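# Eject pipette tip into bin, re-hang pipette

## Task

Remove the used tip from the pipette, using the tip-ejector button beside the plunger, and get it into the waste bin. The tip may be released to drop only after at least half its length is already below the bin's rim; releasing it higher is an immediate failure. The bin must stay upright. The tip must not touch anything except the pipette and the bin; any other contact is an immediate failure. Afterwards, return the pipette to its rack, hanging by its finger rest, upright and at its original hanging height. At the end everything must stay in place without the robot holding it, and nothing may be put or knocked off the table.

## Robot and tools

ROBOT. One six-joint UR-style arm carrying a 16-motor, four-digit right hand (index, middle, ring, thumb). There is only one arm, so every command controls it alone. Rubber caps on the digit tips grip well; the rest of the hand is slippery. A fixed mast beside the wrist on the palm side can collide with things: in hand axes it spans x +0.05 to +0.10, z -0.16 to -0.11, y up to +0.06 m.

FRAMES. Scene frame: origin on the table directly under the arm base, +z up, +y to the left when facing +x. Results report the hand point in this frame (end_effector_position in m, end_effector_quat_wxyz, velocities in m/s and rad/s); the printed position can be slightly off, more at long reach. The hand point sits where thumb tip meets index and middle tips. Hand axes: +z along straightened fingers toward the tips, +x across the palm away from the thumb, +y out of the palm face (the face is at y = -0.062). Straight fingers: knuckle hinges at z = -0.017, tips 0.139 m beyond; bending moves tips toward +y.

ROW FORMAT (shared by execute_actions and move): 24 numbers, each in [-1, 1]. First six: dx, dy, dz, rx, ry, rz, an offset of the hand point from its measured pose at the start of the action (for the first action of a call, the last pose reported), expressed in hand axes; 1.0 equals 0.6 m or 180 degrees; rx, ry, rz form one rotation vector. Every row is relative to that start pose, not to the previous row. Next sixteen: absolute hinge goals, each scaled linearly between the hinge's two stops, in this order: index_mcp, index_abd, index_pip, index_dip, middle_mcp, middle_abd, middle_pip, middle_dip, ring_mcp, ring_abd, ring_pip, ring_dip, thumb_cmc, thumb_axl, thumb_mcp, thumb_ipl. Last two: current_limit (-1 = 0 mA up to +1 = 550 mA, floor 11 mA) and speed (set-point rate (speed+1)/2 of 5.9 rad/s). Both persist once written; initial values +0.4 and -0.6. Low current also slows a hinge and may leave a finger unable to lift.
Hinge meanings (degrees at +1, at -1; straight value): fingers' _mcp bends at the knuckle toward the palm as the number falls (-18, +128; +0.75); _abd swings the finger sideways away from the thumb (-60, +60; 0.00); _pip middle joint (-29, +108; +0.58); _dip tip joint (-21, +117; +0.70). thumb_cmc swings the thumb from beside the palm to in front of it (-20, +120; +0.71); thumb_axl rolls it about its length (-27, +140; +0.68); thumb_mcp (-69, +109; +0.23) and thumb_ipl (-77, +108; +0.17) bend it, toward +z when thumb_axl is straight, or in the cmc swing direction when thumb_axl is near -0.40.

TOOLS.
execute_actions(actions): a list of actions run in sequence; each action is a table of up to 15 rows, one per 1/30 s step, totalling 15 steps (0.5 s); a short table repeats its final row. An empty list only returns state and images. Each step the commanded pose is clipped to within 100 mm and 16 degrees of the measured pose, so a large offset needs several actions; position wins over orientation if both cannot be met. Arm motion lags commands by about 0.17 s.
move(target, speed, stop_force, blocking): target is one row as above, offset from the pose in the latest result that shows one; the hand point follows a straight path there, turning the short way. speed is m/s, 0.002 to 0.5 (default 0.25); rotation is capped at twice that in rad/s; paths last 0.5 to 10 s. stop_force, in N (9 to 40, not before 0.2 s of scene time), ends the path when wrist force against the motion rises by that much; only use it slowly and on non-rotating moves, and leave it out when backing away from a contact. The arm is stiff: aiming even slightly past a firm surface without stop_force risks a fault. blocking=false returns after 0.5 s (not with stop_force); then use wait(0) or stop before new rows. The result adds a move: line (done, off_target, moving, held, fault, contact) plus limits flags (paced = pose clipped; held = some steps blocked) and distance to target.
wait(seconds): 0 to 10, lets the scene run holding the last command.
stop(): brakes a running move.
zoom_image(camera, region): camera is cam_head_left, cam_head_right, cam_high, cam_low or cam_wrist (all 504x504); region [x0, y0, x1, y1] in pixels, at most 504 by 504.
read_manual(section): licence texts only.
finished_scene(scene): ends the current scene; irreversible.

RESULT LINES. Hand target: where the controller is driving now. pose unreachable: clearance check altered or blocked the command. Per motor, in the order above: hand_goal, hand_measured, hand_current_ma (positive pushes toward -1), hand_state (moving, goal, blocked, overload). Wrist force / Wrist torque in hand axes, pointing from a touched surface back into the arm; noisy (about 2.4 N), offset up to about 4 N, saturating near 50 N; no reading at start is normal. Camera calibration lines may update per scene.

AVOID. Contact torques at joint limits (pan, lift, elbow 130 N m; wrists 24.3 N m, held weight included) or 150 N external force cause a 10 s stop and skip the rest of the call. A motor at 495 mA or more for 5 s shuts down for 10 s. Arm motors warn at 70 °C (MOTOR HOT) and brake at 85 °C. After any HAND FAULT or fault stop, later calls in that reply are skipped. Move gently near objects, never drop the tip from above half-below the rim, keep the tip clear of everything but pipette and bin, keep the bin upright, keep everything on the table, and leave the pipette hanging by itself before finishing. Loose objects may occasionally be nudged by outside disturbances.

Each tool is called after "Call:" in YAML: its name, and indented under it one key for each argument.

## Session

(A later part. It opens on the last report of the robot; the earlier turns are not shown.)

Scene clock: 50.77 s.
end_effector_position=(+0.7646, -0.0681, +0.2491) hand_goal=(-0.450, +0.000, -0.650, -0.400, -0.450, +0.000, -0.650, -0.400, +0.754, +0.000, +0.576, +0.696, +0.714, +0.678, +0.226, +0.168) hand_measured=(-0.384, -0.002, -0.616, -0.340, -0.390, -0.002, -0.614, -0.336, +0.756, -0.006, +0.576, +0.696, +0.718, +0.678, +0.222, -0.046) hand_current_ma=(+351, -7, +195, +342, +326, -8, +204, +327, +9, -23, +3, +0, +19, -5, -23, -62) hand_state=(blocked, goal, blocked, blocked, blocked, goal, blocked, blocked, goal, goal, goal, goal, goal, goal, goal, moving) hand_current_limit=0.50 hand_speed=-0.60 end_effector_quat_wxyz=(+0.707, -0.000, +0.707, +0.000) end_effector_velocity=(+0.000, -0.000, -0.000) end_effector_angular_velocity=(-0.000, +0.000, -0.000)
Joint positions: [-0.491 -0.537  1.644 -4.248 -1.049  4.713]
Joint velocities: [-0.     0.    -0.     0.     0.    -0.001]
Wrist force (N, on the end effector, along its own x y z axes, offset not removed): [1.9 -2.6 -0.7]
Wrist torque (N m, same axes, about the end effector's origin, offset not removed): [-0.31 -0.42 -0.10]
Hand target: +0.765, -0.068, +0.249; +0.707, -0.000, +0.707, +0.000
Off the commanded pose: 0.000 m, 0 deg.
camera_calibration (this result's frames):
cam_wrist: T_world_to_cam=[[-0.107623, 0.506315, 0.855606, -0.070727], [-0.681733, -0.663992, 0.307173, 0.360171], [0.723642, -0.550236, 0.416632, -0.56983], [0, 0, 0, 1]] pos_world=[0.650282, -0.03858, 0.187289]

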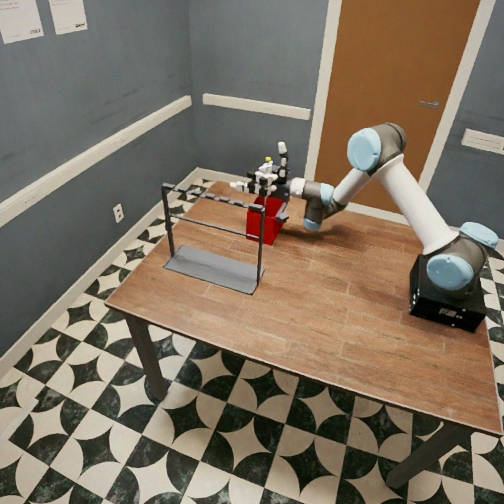

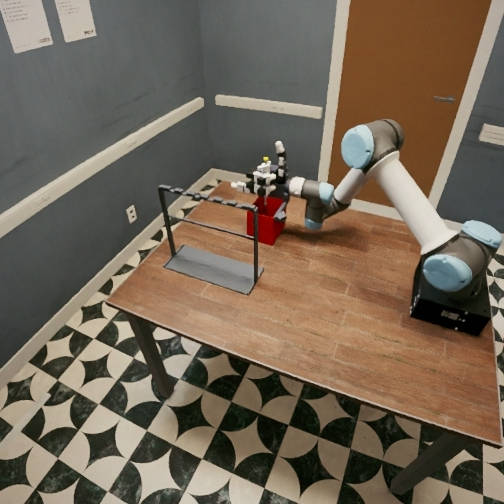

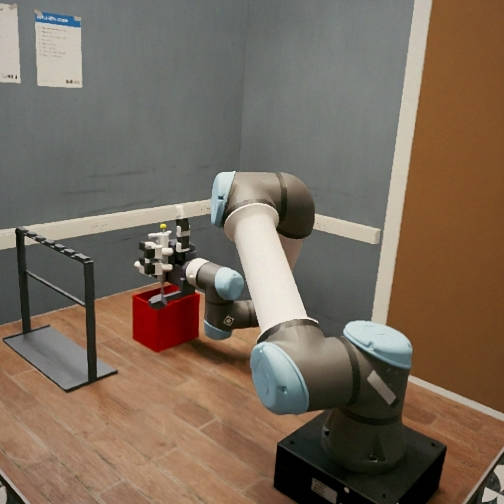

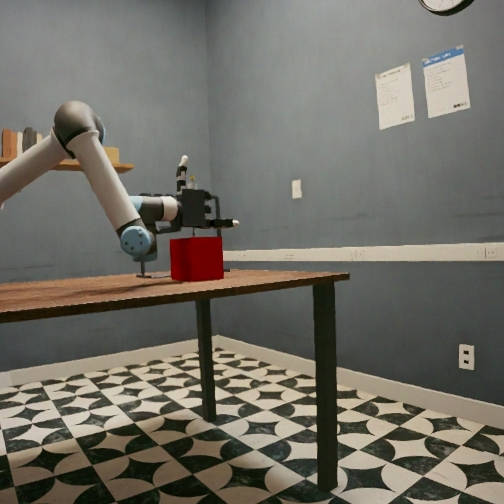

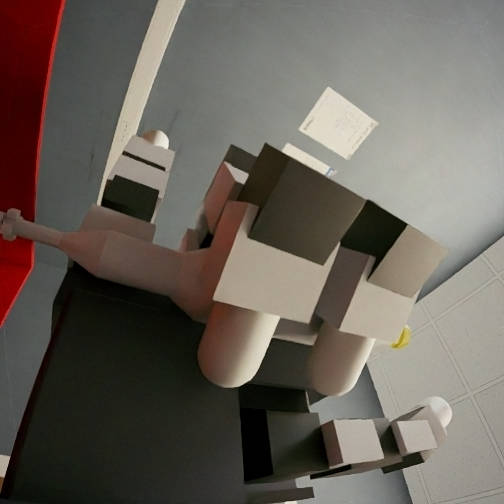

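Call:
move:
  target: [-0.08,0,0,0,0,0,-0.45,0,-0.65,-0.4,-0.45,0,-0.65,-0.4,1,0,1,1,0.714,0.678,0.226,0.168,0.5,-0.6]
  speed: 0.1

Call:
move:
  target: [0.057,0.307,-0.0552,0,0,0,-0.45,0,-0.65,-0.4,-0.45,0,-0.65,-0.4,1,0,1,1,0.714,0.678,0.226,0.168,0.5,-0.6]
  speed: 0.12

Call:
move:
  target: [0,0.085,0,0,0,0,-0.45,0,-0.65,-0.4,-0.45,0,-0.65,-0.4,1,0,1,1,0.714,0.678,0.226,0.168,0.5,-0.6]
  speed: 0.04

Call:
zoom_image:
  camera: "cam_head_left"
  region: [190,150,330,270]

Call:
zoom_image:
  camera: "cam_high"
  region: [20,200,180,340]

Scene clock: 53.97 s.
end_effector_position=(+0.7646, -0.0680, +0.2970) hand_goal=(-0.450, +0.000, -0.650, -0.400, -0.450, +0.000, -0.650, -0.400, +1.000, +0.000, +1.000, +1.000, +0.714, +0.678, +0.226, +0.168) hand_measured=(-0.384, -0.002, -0.616, -0.340, -0.390, -0.002, -0.614, -0.336, +0.998, -0.006, +0.998, +0.998, +0.718, +0.678, +0.224, +0.166) hand_current_ma=(+351, -7, +195, +342, +326, -8, +204, +327, -13, -23, -14, -15, +19, -5, -14, -14) hand_state=(blocked, goal, blocked, blocked, blocked, goal, blocked, blocked, goal, goal, goal, goal, goal, goal, goal, goal) hand_current_limit=0.50 hand_speed=-0.60 end_effector_quat_wxyz=(+0.707, -0.000, +0.707, +0.001) end_effector_velocity=(-0.000, -0.000, +0.001) end_effector_angular_velocity=(-0.001, +0.000, -0.001)
Joint positions: [-0.491 -0.636  1.676 -4.18  -1.049  4.713]
Joint velocities: [-0.    -0.003  0.001  0.003 -0.    -0.002]
Wrist force (N, on the end effector, along its own x y z axes, offset not removed): [4.7 3.2 2.6]
Wrist torque (N m, same axes, about the end effector's origin, offset not removed): [0.17 -0.77 0.23]
Hand target: +0.765, -0.068, +0.297; +0.707, -0.000, +0.707, +0.000
Off the commanded pose: 0.000 m, 0 deg.
move: done
camera_calibration (this result's frames):
cam_wrist: T_world_to_cam=[[-0.10765, 0.506176, 0.855685, -0.111776], [-0.681715, -0.664063, 0.307059, 0.345525], [0.723655, -0.550279, 0.416554, -0.589709], [0, 0, 0, 1]] pos_world=[0.650262, -0.0384753, 0.235194]

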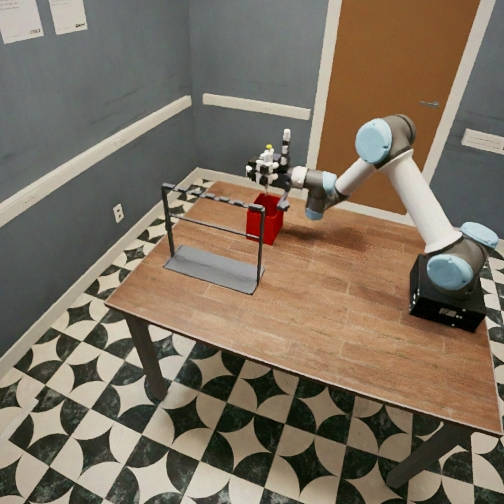

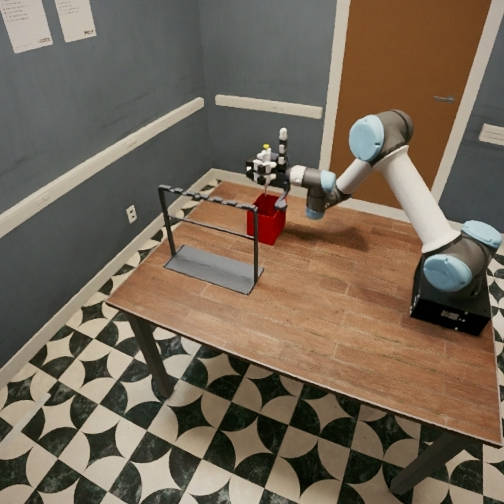

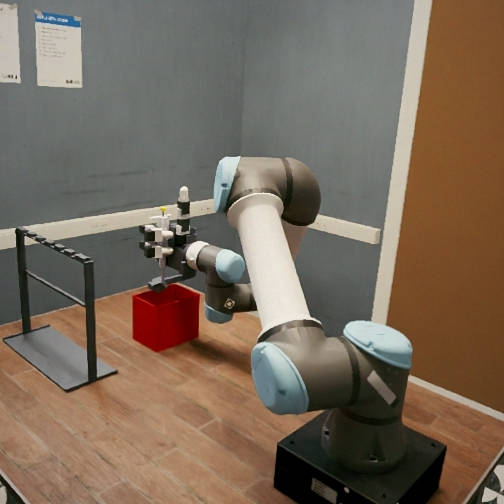

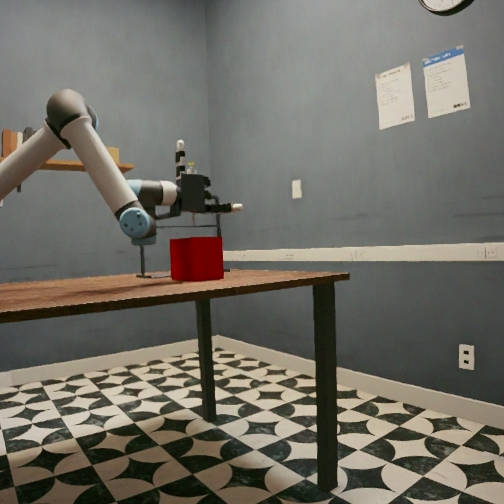

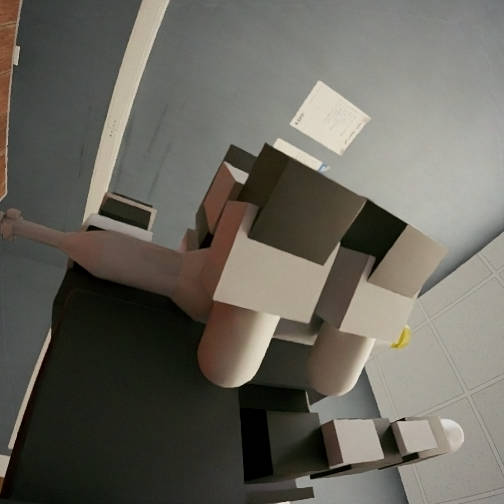

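Scene clock: 56.00 s.
end_effector_position=(+0.7313, +0.1161, +0.2625) hand_goal=(-0.450, +0.000, -0.650, -0.400, -0.450, +0.000, -0.650, -0.400, +1.000, +0.000, +1.000, +1.000, +0.714, +0.678, +0.226, +0.168) hand_measured=(-0.384, -0.002, -0.616, -0.340, -0.390, -0.002, -0.614, -0.336, +0.998, -0.006, +0.998, +0.998, +0.716, +0.678, +0.224, +0.166) hand_current_ma=(+351, -7, +195, +342, +326, -8, +204, +327, -12, -23, -14, -15, +13, -5, -14, -14) hand_state=(blocked, goal, blocked, blocked, blocked, goal, blocked, blocked, goal, goal, goal, goal, goal, goal, goal, goal) hand_current_limit=0.50 hand_speed=-0.60 end_effector_quat_wxyz=(+0.707, -0.001, +0.707, +0.000) end_effector_velocity=(-0.000, +0.002, -0.001) end_effector_angular_velocity=(-0.000, +0.001, +0.000)
Joint positions: [-0.177 -0.619  1.828 -4.35  -1.362  4.713]
Joint velocities: [ 0.004  0.002 -0.    -0.001 -0.004 -0.001]
Wrist force (N, on the end effector, along its own x y z axes, offset not removed): [2.9 -2.0 -3.1]
Wrist torque (N m, same axes, about the end effector's origin, offset not removed): [0.31 -0.45 -0.13]
Hand target: +0.731, +0.116, +0.262; +0.707, -0.000, +0.707, +0.000
Off the commanded pose: 0.000 m, 0 deg.
move: done
camera_calibration (this result's frames):
cam_wrist: T_world_to_cam=[[-0.107588, 0.506381, 0.855572, -0.178989], [-0.681671, -0.664006, 0.30728, 0.455592], [0.723706, -0.550159, 0.416624, -0.449998], [0, 0, 0, 1]] pos_world=[0.616972, 0.145582, 0.200624]

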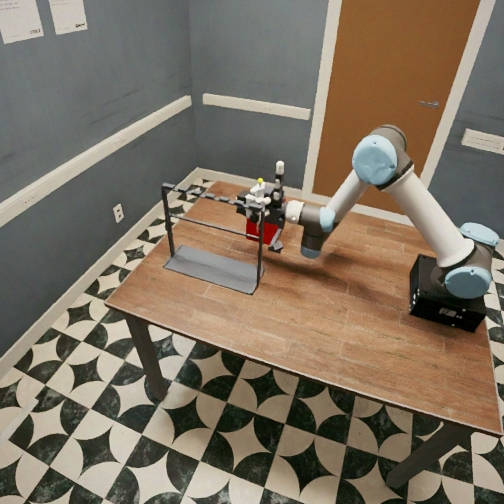

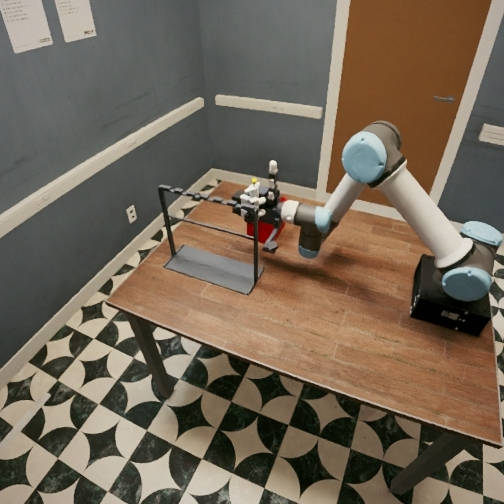

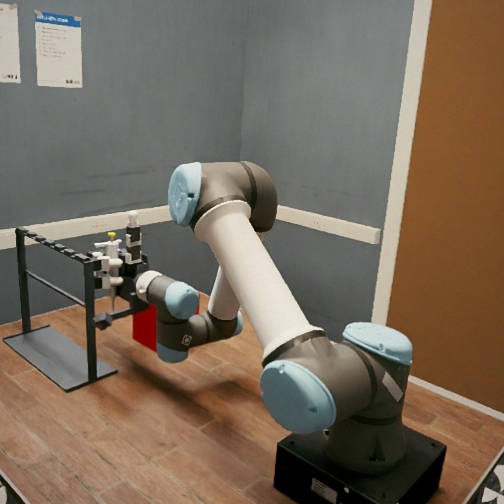

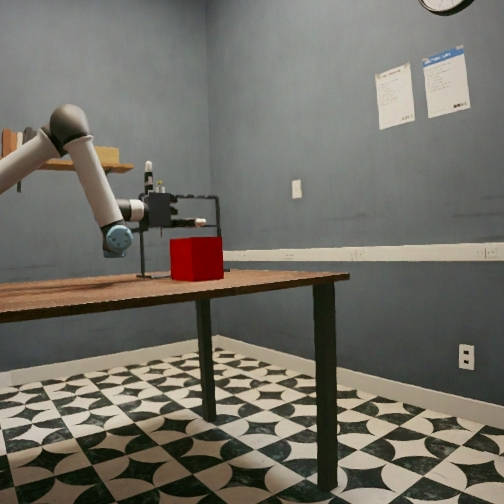

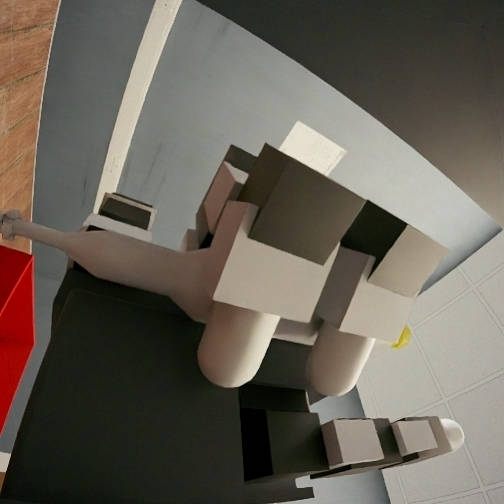

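Scene clock: 57.60 s.
end_effector_position=(+0.7312, +0.1670, +0.2624) hand_goal=(-0.450, +0.000, -0.650, -0.400, -0.450, +0.000, -0.650, -0.400, +1.000, +0.000, +1.000, +1.000, +0.714, +0.678, +0.226, +0.168) hand_measured=(-0.384, -0.002, -0.616, -0.340, -0.390, -0.002, -0.614, -0.336, +0.998, -0.006, +0.998, +0.998, +0.716, +0.678, +0.224, +0.166) hand_current_ma=(+351, -7, +195, +342, +326, -8, +204, +327, -12, -23, -14, -15, +13, -5, -14, -14) hand_state=(blocked, goal, blocked, blocked, blocked, goal, blocked, blocked, goal, goal, goal, goal, goal, goal, goal, goal) hand_current_limit=0.50 hand_speed=-0.60 end_effector_quat_wxyz=(+0.707, -0.001, +0.707, +0.000) end_effector_velocity=(+0.000, +0.001, -0.001) end_effector_angular_velocity=(-0.000, +0.001, -0.000)
Joint positions: [-0.074 -0.614  1.811 -4.337 -1.465  4.713]
Joint velocities: [ 0.003  0.001 -0.001  0.001 -0.003 -0.   ]
Wrist force (N, on the end effector, along its own x y z axes, offset not removed): [1.6 -1.3 -2.3]
Wrist torque (N m, same axes, about the end effector's origin, offset not removed): [-0.12 -0.42 -0.13]
Hand target: +0.731, +0.167, +0.262; +0.707, -0.001, +0.707, +0.000
Off the commanded pose: 0.000 m, 0 deg.
move: done
camera_calibration (this result's frames):
cam_wrist: T_world_to_cam=[[-0.107583, 0.506448, 0.855533, -0.204704], [-0.681659, -0.66399, 0.307342, 0.489347], [0.723718, -0.550116, 0.416658, -0.421917], [0, 0, 0, 1]] pos_world=[0.616894, 0.19649, 0.200529]

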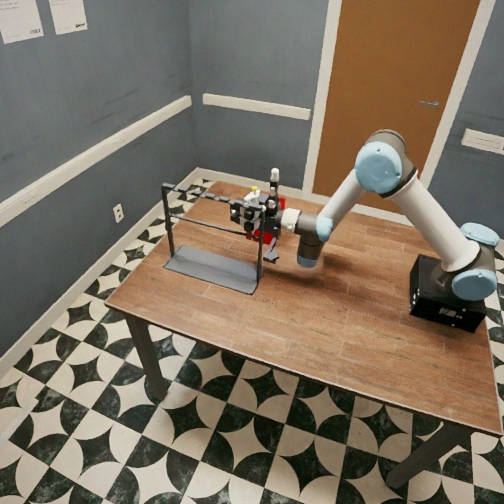

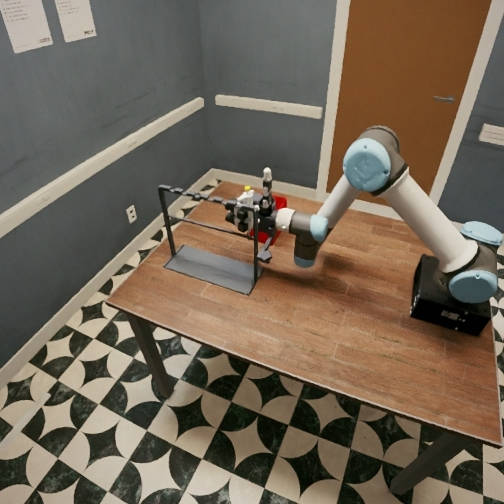

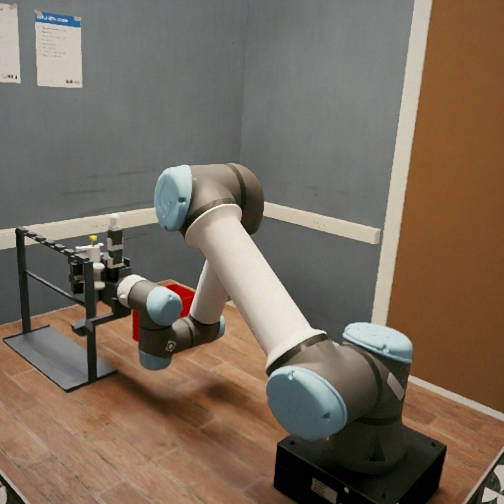

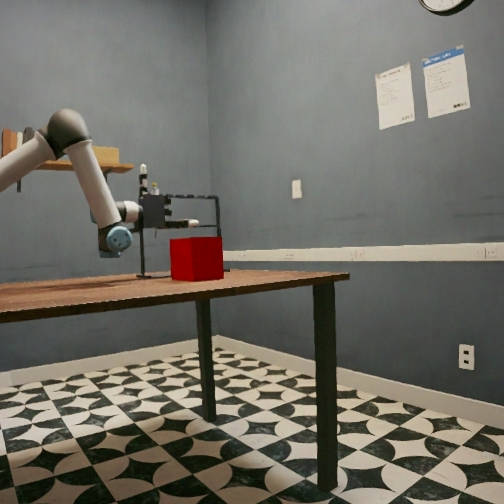

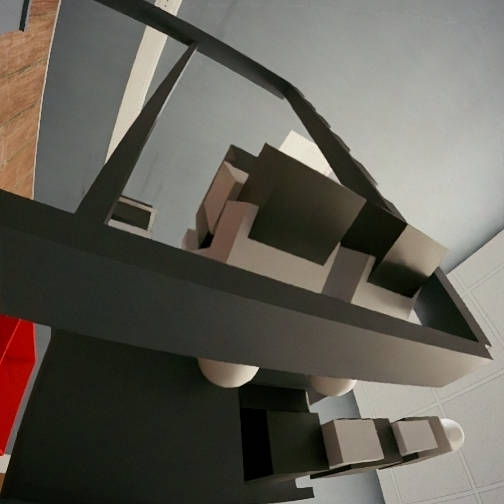

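Region (190, 150, 330, 270) of cam_head_left's 504x504 image, scaled by 3.600, with more detail than that image has; it fills the top 432 rows of this view, and the rest is white.

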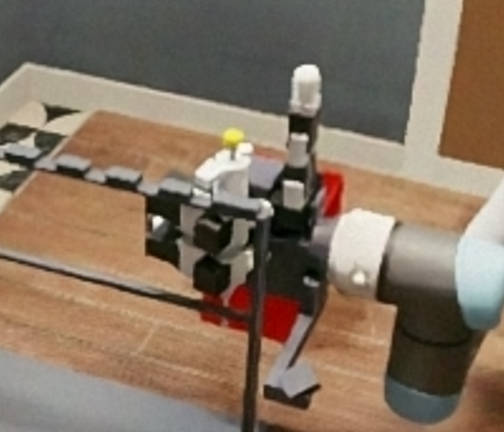

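Region (20, 200, 180, 340) of cam_high's 504x504 image, scaled by 3.150, with more detail than that image has; it fills the top 441 rows of this view, and the rest is white.

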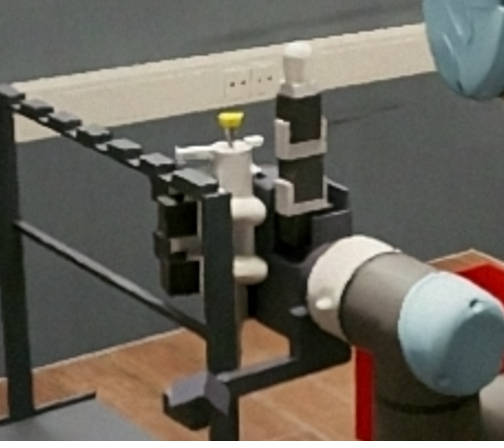

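Rack unmoved. Continue to y≈0.187.

Call:
move:
  target: [0,0.034,0,0,0,0,-0.45,0,-0.65,-0.4,-0.45,0,-0.65,-0.4,1,0,1,1,0.714,0.678,0.226,0.168,0.5,-0.6]
  speed: 0.02

Call:
zoom_image:
  camera: "cam_head_left"
  region: [190,150,330,270]

Call:
zoom_image:
  camera: "cam_high"
  region: [20,200,180,340]

Scene clock: 63.23 s.
end_effector_position=(+0.7312, +0.1873, +0.2623) hand_goal=(-0.450, +0.000, -0.650, -0.400, -0.450, +0.000, -0.650, -0.400, +1.000, +0.000, +1.000, +1.000, +0.714, +0.678, +0.226, +0.168) hand_measured=(-0.384, -0.002, -0.616, -0.340, -0.390, -0.002, -0.614, -0.336, +0.998, -0.006, +0.998, +0.998, +0.716, +0.678, +0.224, +0.166) hand_current_ma=(+351, -7, +195, +342, +326, -8, +204, +327, -12, -23, -14, -15, +13, -5, -14, -14) hand_state=(blocked, goal, blocked, blocked, blocked, goal, blocked, blocked, goal, goal, goal, goal, goal, goal, goal, goal) hand_current_limit=0.50 hand_speed=-0.60 end_effector_quat_wxyz=(+0.707, -0.001, +0.707, +0.000) end_effector_velocity=(-0.000, +0.002, +0.000) end_effector_angular_velocity=(+0.000, +0.000, +0.000)
Joint positions: [-0.033 -0.611  1.8   -4.329 -1.506  4.713]
Joint velocities: [ 0.004 -0.    -0.001  0.001 -0.004  0.   ]
Wrist force (N, on the end effector, along its own x y z axes, offset not removed): [3.7 0.7 -0.5]
Wrist torque (N m, same axes, about the end effector's origin, offset not removed): [0.17 -0.61 -0.02]
Hand target: +0.731, +0.187, +0.262; +0.707, -0.001, +0.707, +0.000
Off the commanded pose: 0.000 m, 0 deg.
move: done
camera_calibration (this result's frames):
cam_wrist: T_world_to_cam=[[-0.107583, 0.506473, 0.855518, -0.21494], [-0.681655, -0.663983, 0.307364, 0.50278], [0.723721, -0.550101, 0.416673, -0.410739], [0, 0, 0, 1]] pos_world=[0.61686, 0.216751, 0.200492]

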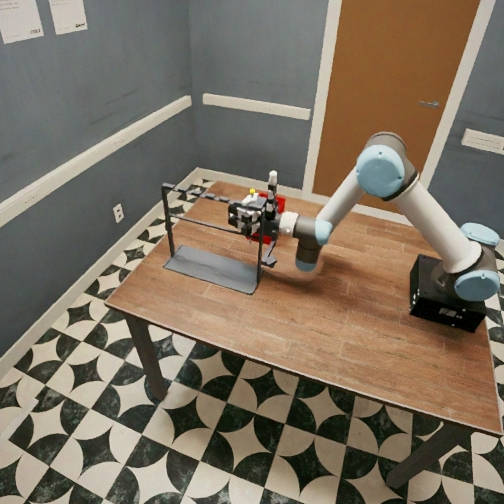

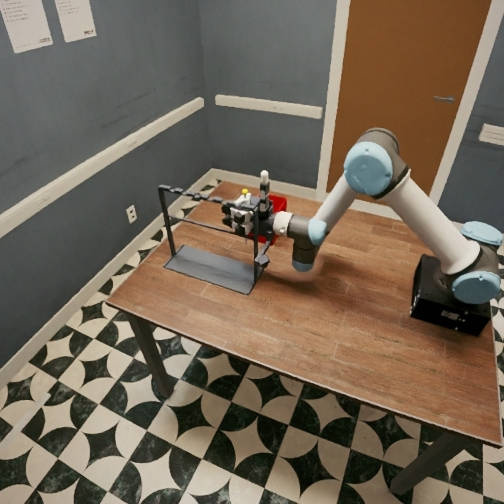

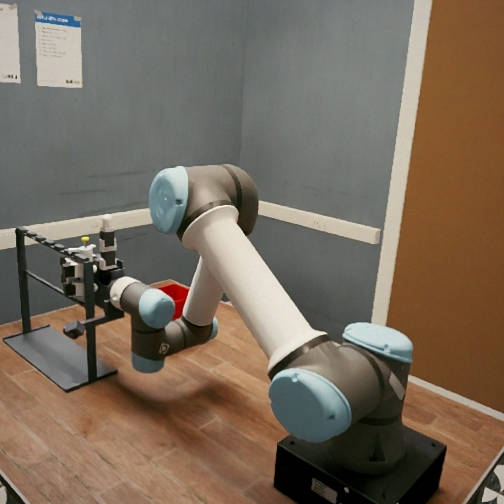

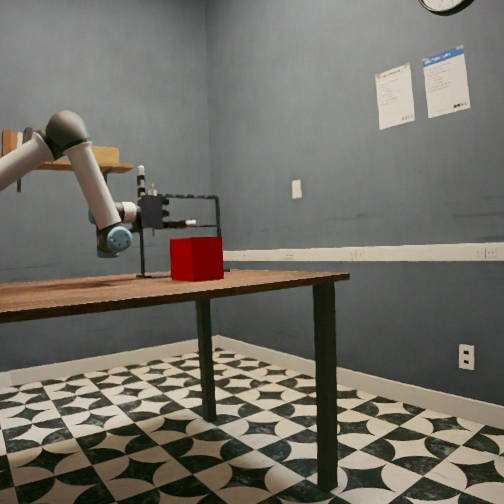

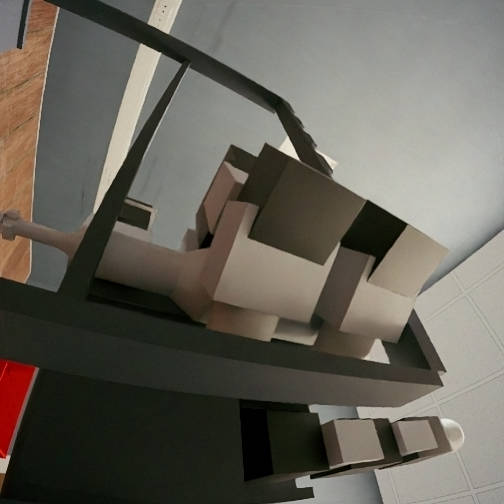

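Region (190, 150, 330, 270) of cam_head_left's 504x504 image, scaled by 3.600, with more detail than that image has; it fills the top 432 rows of this view, and the rest is white.

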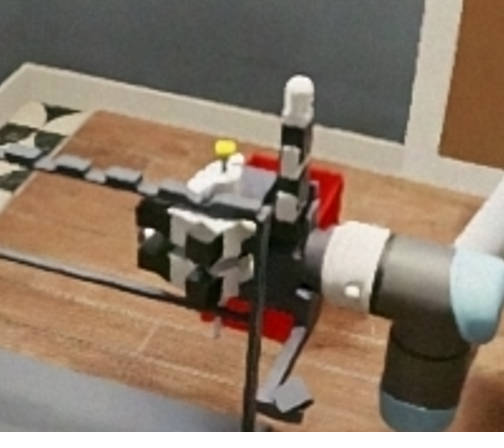

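Region (20, 200, 180, 340) of cam_high's 504x504 image, scaled by 3.150, with more detail than that image has; it fills the top 441 rows of this view, and the rest is white.

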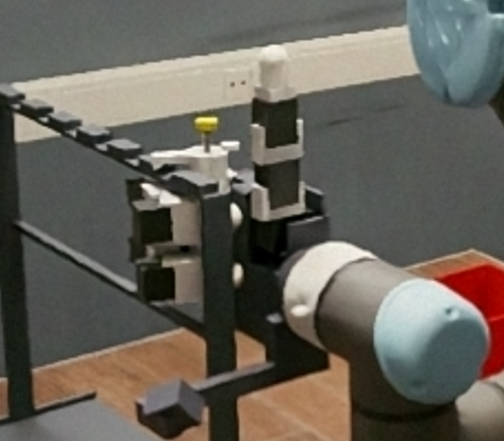

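Lower ~10 mm.

Call:
move:
  target: [0.017,0,0,0,0,0,-0.45,0,-0.65,-0.4,-0.45,0,-0.65,-0.4,1,0,1,1,0.714,0.678,0.226,0.168,0.5,-0.6]
  speed: 0.01
  stop_force: 9

Call:
zoom_image:
  camera: "cam_head_left"
  region: [190,150,330,270]

Call:
zoom_image:
  camera: "cam_high"
  region: [20,200,180,340]

Scene clock: 65.70 s.
end_effector_position=(+0.7312, +0.1873, +0.2522) hand_goal=(-0.450, +0.000, -0.650, -0.400, -0.450, +0.000, -0.650, -0.400, +1.000, +0.000, +1.000, +1.000, +0.714, +0.678, +0.226, +0.168) hand_measured=(-0.384, -0.002, -0.616, -0.340, -0.390, -0.002, -0.614, -0.336, +0.998, -0.006, +0.998, +0.998, +0.716, +0.678, +0.224, +0.166) hand_current_ma=(+351, -7, +195, +342, +326, -8, +204, +327, -12, -23, -14, -15, +13, -5, -14, -14) hand_state=(blocked, goal, blocked, blocked, blocked, goal, blocked, blocked, goal, goal, goal, goal, goal, goal, goal, goal) hand_current_limit=0.50 hand_speed=-0.60 end_effector_quat_wxyz=(+0.707, -0.001, +0.707, +0.000) end_effector_velocity=(+0.000, -0.000, -0.002) end_effector_angular_velocity=(-0.000, +0.002, -0.000)
Joint positions: [-0.033 -0.588  1.792 -4.344 -1.506  4.713]
Joint velocities: [-0.     0.004 -0.001 -0.001  0.    -0.   ]
Wrist force (N, on the end effector, along its own x y z axes, offset not removed): [-0.4 -1.3 -2.1]
Wrist torque (N m, same axes, about the end effector's origin, offset not removed): [-0.17 0.07 -0.40]
Hand target: +0.731, +0.187, +0.252; +0.707, -0.001, +0.707, +0.000
Off the commanded pose: 0.000 m, 0 deg.
move: done
camera_calibration (this result's frames):
cam_wrist: T_world_to_cam=[[-0.107575, 0.506473, 0.855519, -0.206303], [-0.681653, -0.663983, 0.30737, 0.505871], [0.723724, -0.550102, 0.416667, -0.406544], [0, 0, 0, 1]] pos_world=[0.616861, 0.216736, 0.1904]

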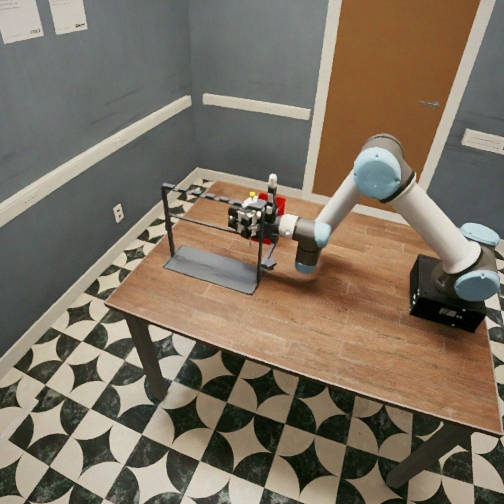

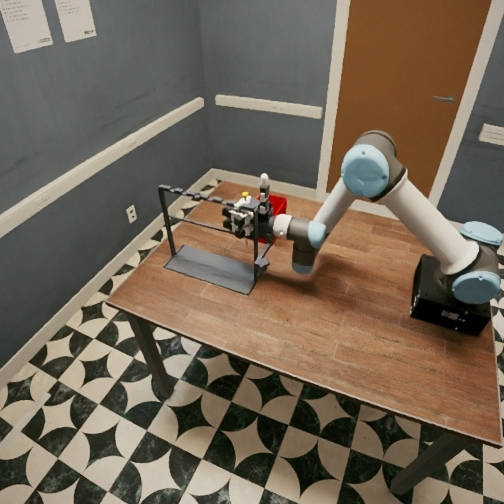

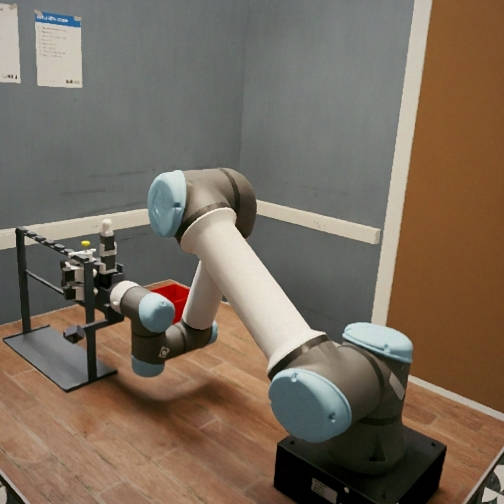

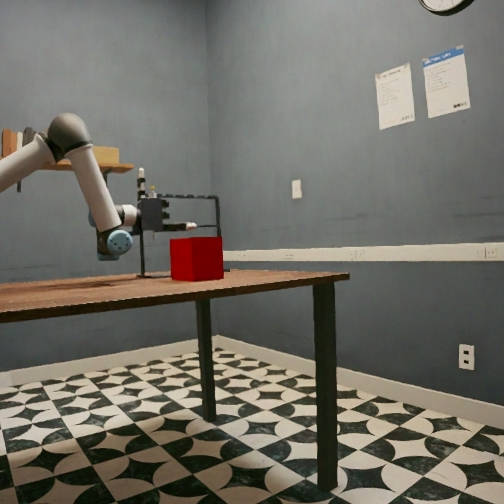

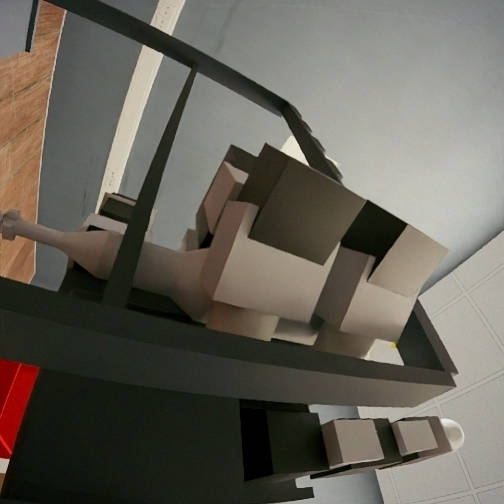

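Region (190, 150, 330, 270) of cam_head_left's 504x504 image, scaled by 3.600, with more detail than that image has; it fills the top 432 rows of this view, and the rest is white.

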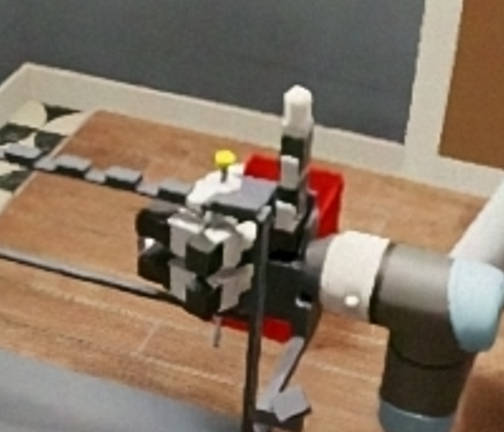

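Region (20, 200, 180, 340) of cam_high's 504x504 image, scaled by 3.150, with more detail than that image has; it fills the top 441 rows of this view, and the rest is white.

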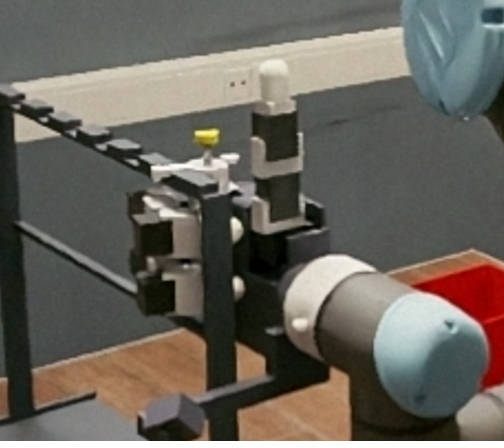

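Seated. Release and retreat.

Call:
move:
  target: [0,0,0,0,0,0,0.754,0,0.576,0.696,0.754,0,0.576,0.696,1,0,1,1,0.714,0.678,0.226,0.168,0.5,-0.6]
  speed: 0.02

Call:
move:
  target: [0,-0.15,0,0,0,0,0.754,0,0.576,0.696,0.754,0,0.576,0.696,1,0,1,1,0.714,0.678,0.226,0.168,0.5,-0.6]
  speed: 0.06

Call:
zoom_image:
  camera: "cam_head_left"
  region: [190,150,330,270]

Call:
zoom_image:
  camera: "cam_high"
  region: [20,200,180,340]

Scene clock: 69.33 s.
end_effector_position=(+0.7312, +0.1873, +0.2522) hand_goal=(+0.754, +0.000, +0.576, +0.696, +0.754, +0.000, +0.576, +0.696, +1.000, +0.000, +1.000, +1.000, +0.714, +0.678, +0.226, +0.168) hand_measured=(+0.752, -0.002, +0.574, +0.694, +0.752, -0.002, +0.574, +0.694, +0.998, -0.006, +0.998, +0.998, +0.716, +0.678, +0.224, +0.166) hand_current_ma=(-13, -12, -13, -13, -13, -12, -13, -15, -12, -23, -14, -15, +13, -5, -14, -14) hand_state=(goal, goal, goal, goal, goal, goal, goal, goal, goal, goal, goal, goal, goal, goal, goal, goal) hand_current_limit=0.50 hand_speed=-0.60 end_effector_quat_wxyz=(+0.707, -0.001, +0.707, +0.000) end_effector_velocity=(+0.000, -0.001, +0.000) end_effector_angular_velocity=(-0.000, -0.000, -0.001)
Joint positions: [-0.033 -0.588  1.792 -4.344 -1.506  4.713]
Joint velocities: [-0.001 -0.     0.    -0.001 -0.001 -0.   ]
Wrist force (N, on the end effector, along its own x y z axes, offset not removed): [0.9 1.0 -5.3]
Wrist torque (N m, same axes, about the end effector's origin, offset not removed): [0.58 -0.14 0.18]
Hand target: +0.731, +0.187, +0.252; +0.707, -0.001, +0.707, +0.000
Off the commanded pose: 0.000 m, 0 deg.
move: done
camera_calibration (this result's frames):
cam_wrist: T_world_to_cam=[[-0.107575, 0.506473, 0.855519, -0.2063], [-0.681656, -0.66398, 0.307368, 0.50587], [0.723721, -0.550104, 0.416668, -0.406547], [0, 0, 0, 1]] pos_world=[0.616864, 0.216729, 0.190401]

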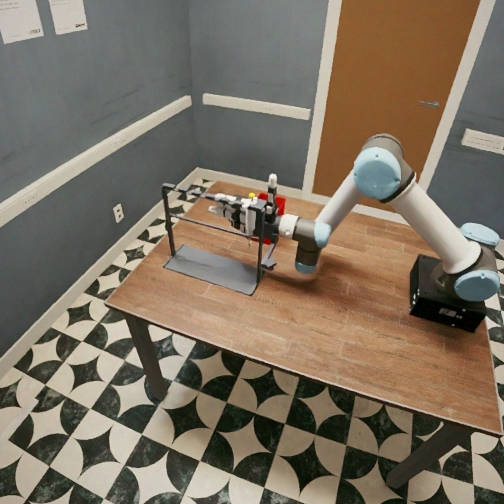

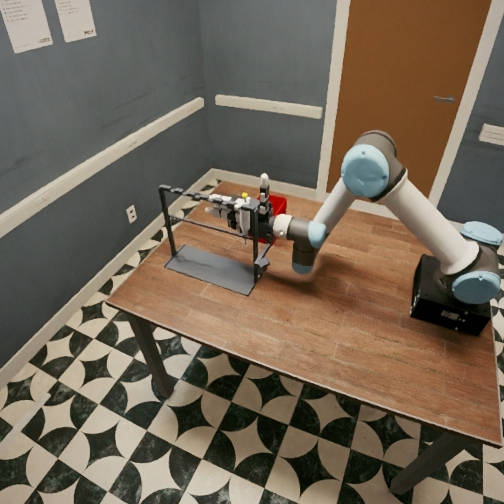

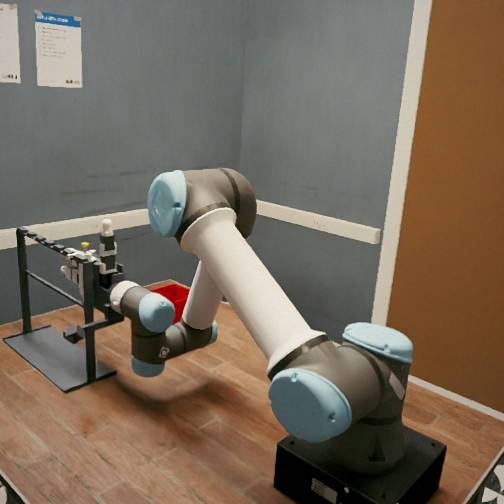

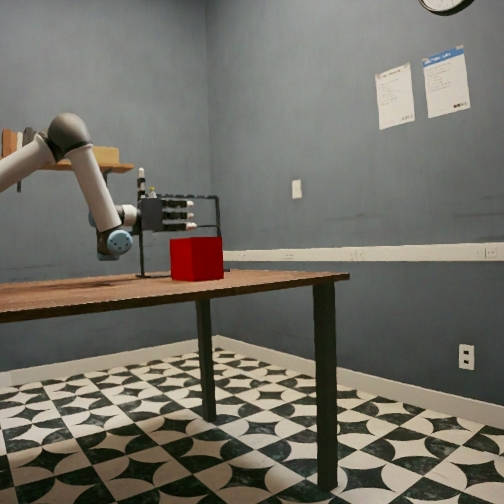

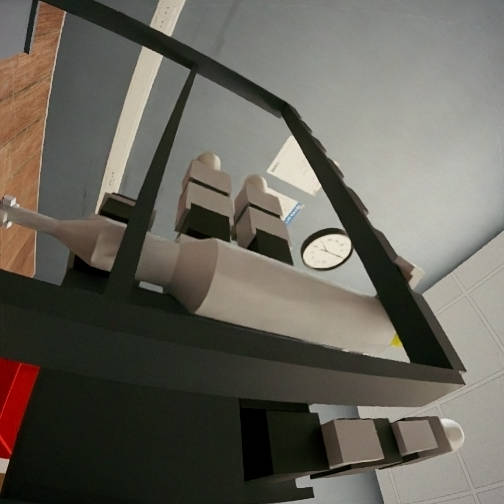

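Scene clock: 71.20 s.
end_effector_position=(+0.7313, +0.0973, +0.2524) hand_goal=(+0.754, +0.000, +0.576, +0.696, +0.754, +0.000, +0.576, +0.696, +1.000, +0.000, +1.000, +1.000, +0.714, +0.678, +0.226, +0.168) hand_measured=(+0.752, -0.002, +0.574, +0.694, +0.752, -0.002, +0.574, +0.694, +0.998, -0.006, +0.998, +0.998, +0.716, +0.678, +0.224, +0.166) hand_current_ma=(-13, -12, -13, -13, -12, -12, -13, -15, -12, -23, -14, -15, +13, -5, -14, -14) hand_state=(goal, goal, goal, goal, goal, goal, goal, goal, goal, goal, goal, goal, goal, goal, goal, goal) hand_current_limit=0.50 hand_speed=-0.60 end_effector_quat_wxyz=(+0.707, -0.000, +0.707, +0.000) end_effector_velocity=(-0.000, -0.002, -0.000) end_effector_angular_velocity=(+0.001, +0.001, -0.000)
Joint positions: [-0.215 -0.597  1.823 -4.366 -1.324  4.713]
Joint velocities: [-0.003  0.     0.    -0.     0.003  0.   ]
Wrist force (N, on the end effector, along its own x y z axes, offset not removed): [4.4 -2.2 0.6]
Wrist torque (N m, same axes, about the end effector's origin, offset not removed): [-0.25 -0.68 0.17]
Hand target: +0.731, +0.097, +0.252; +0.707, -0.001, +0.707, +0.000
Off the commanded pose: 0.000 m, 0 deg.
move: done
camera_calibration (this result's frames):
cam_wrist: T_world_to_cam=[[-0.107587, 0.506306, 0.855616, -0.160872], [-0.681672, -0.664031, 0.307222, 0.44623], [0.723704, -0.550197, 0.416576, -0.45615], [0, 0, 0, 1]] pos_world=[0.616993, 0.12679, 0.190574]

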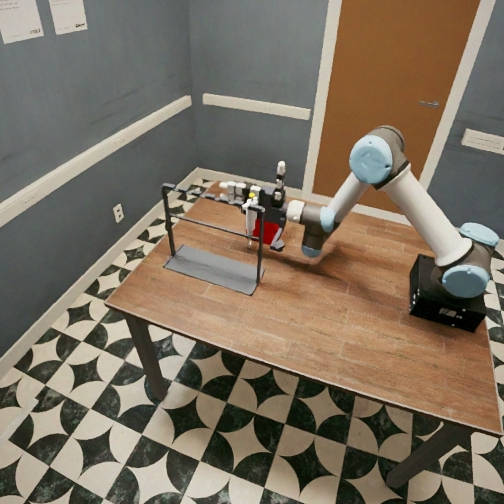

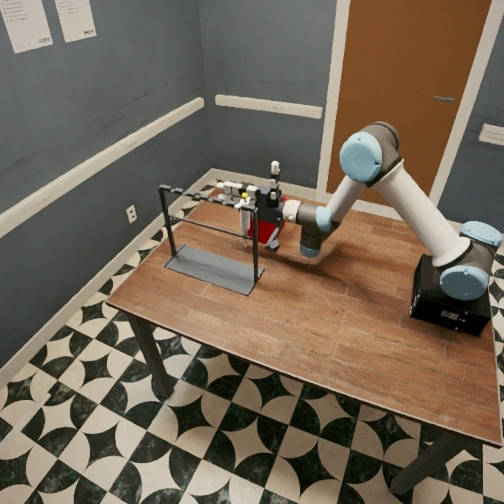

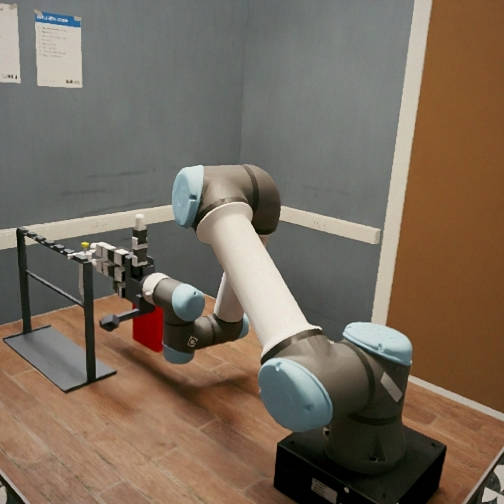

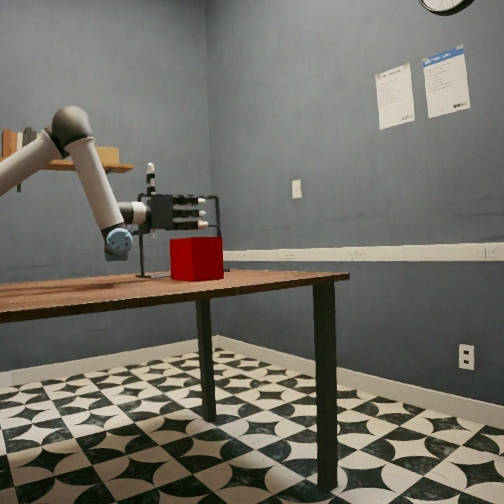

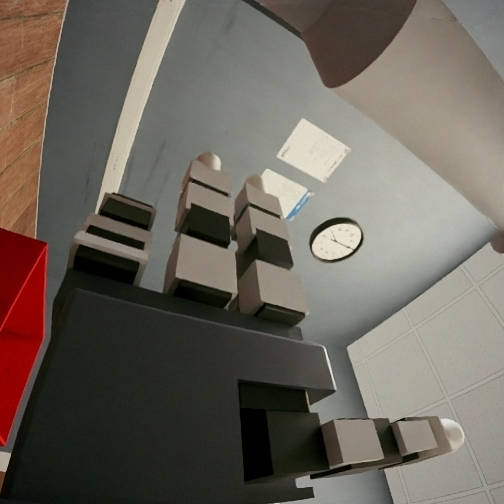

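Region (190, 150, 330, 270) of cam_head_left's 504x504 image, scaled by 3.600, with more detail than that image has; it fills the top 432 rows of this view, and the rest is white.

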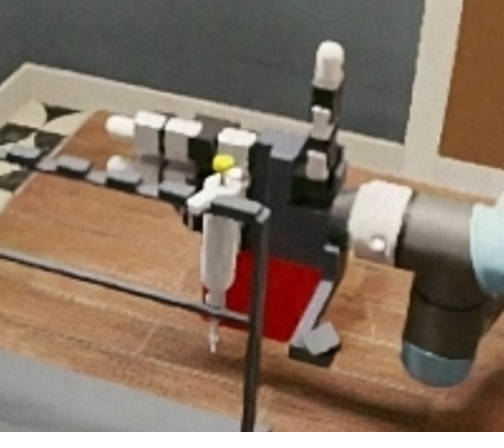

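Region (20, 200, 180, 340) of cam_high's 504x504 image, scaled by 3.150, with more detail than that image has; it fills the top 441 rows of this view, and the rest is white.

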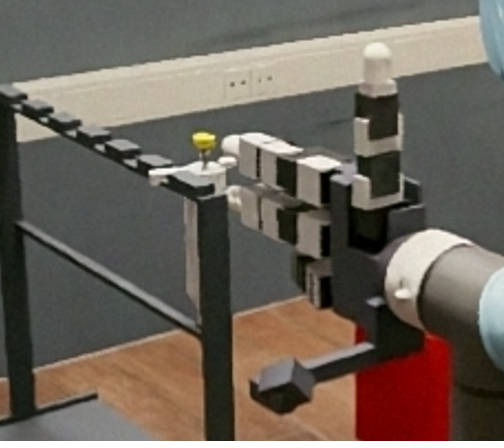

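Call:
finished_scene:
  scene: 2

The scene is finished: the task was done.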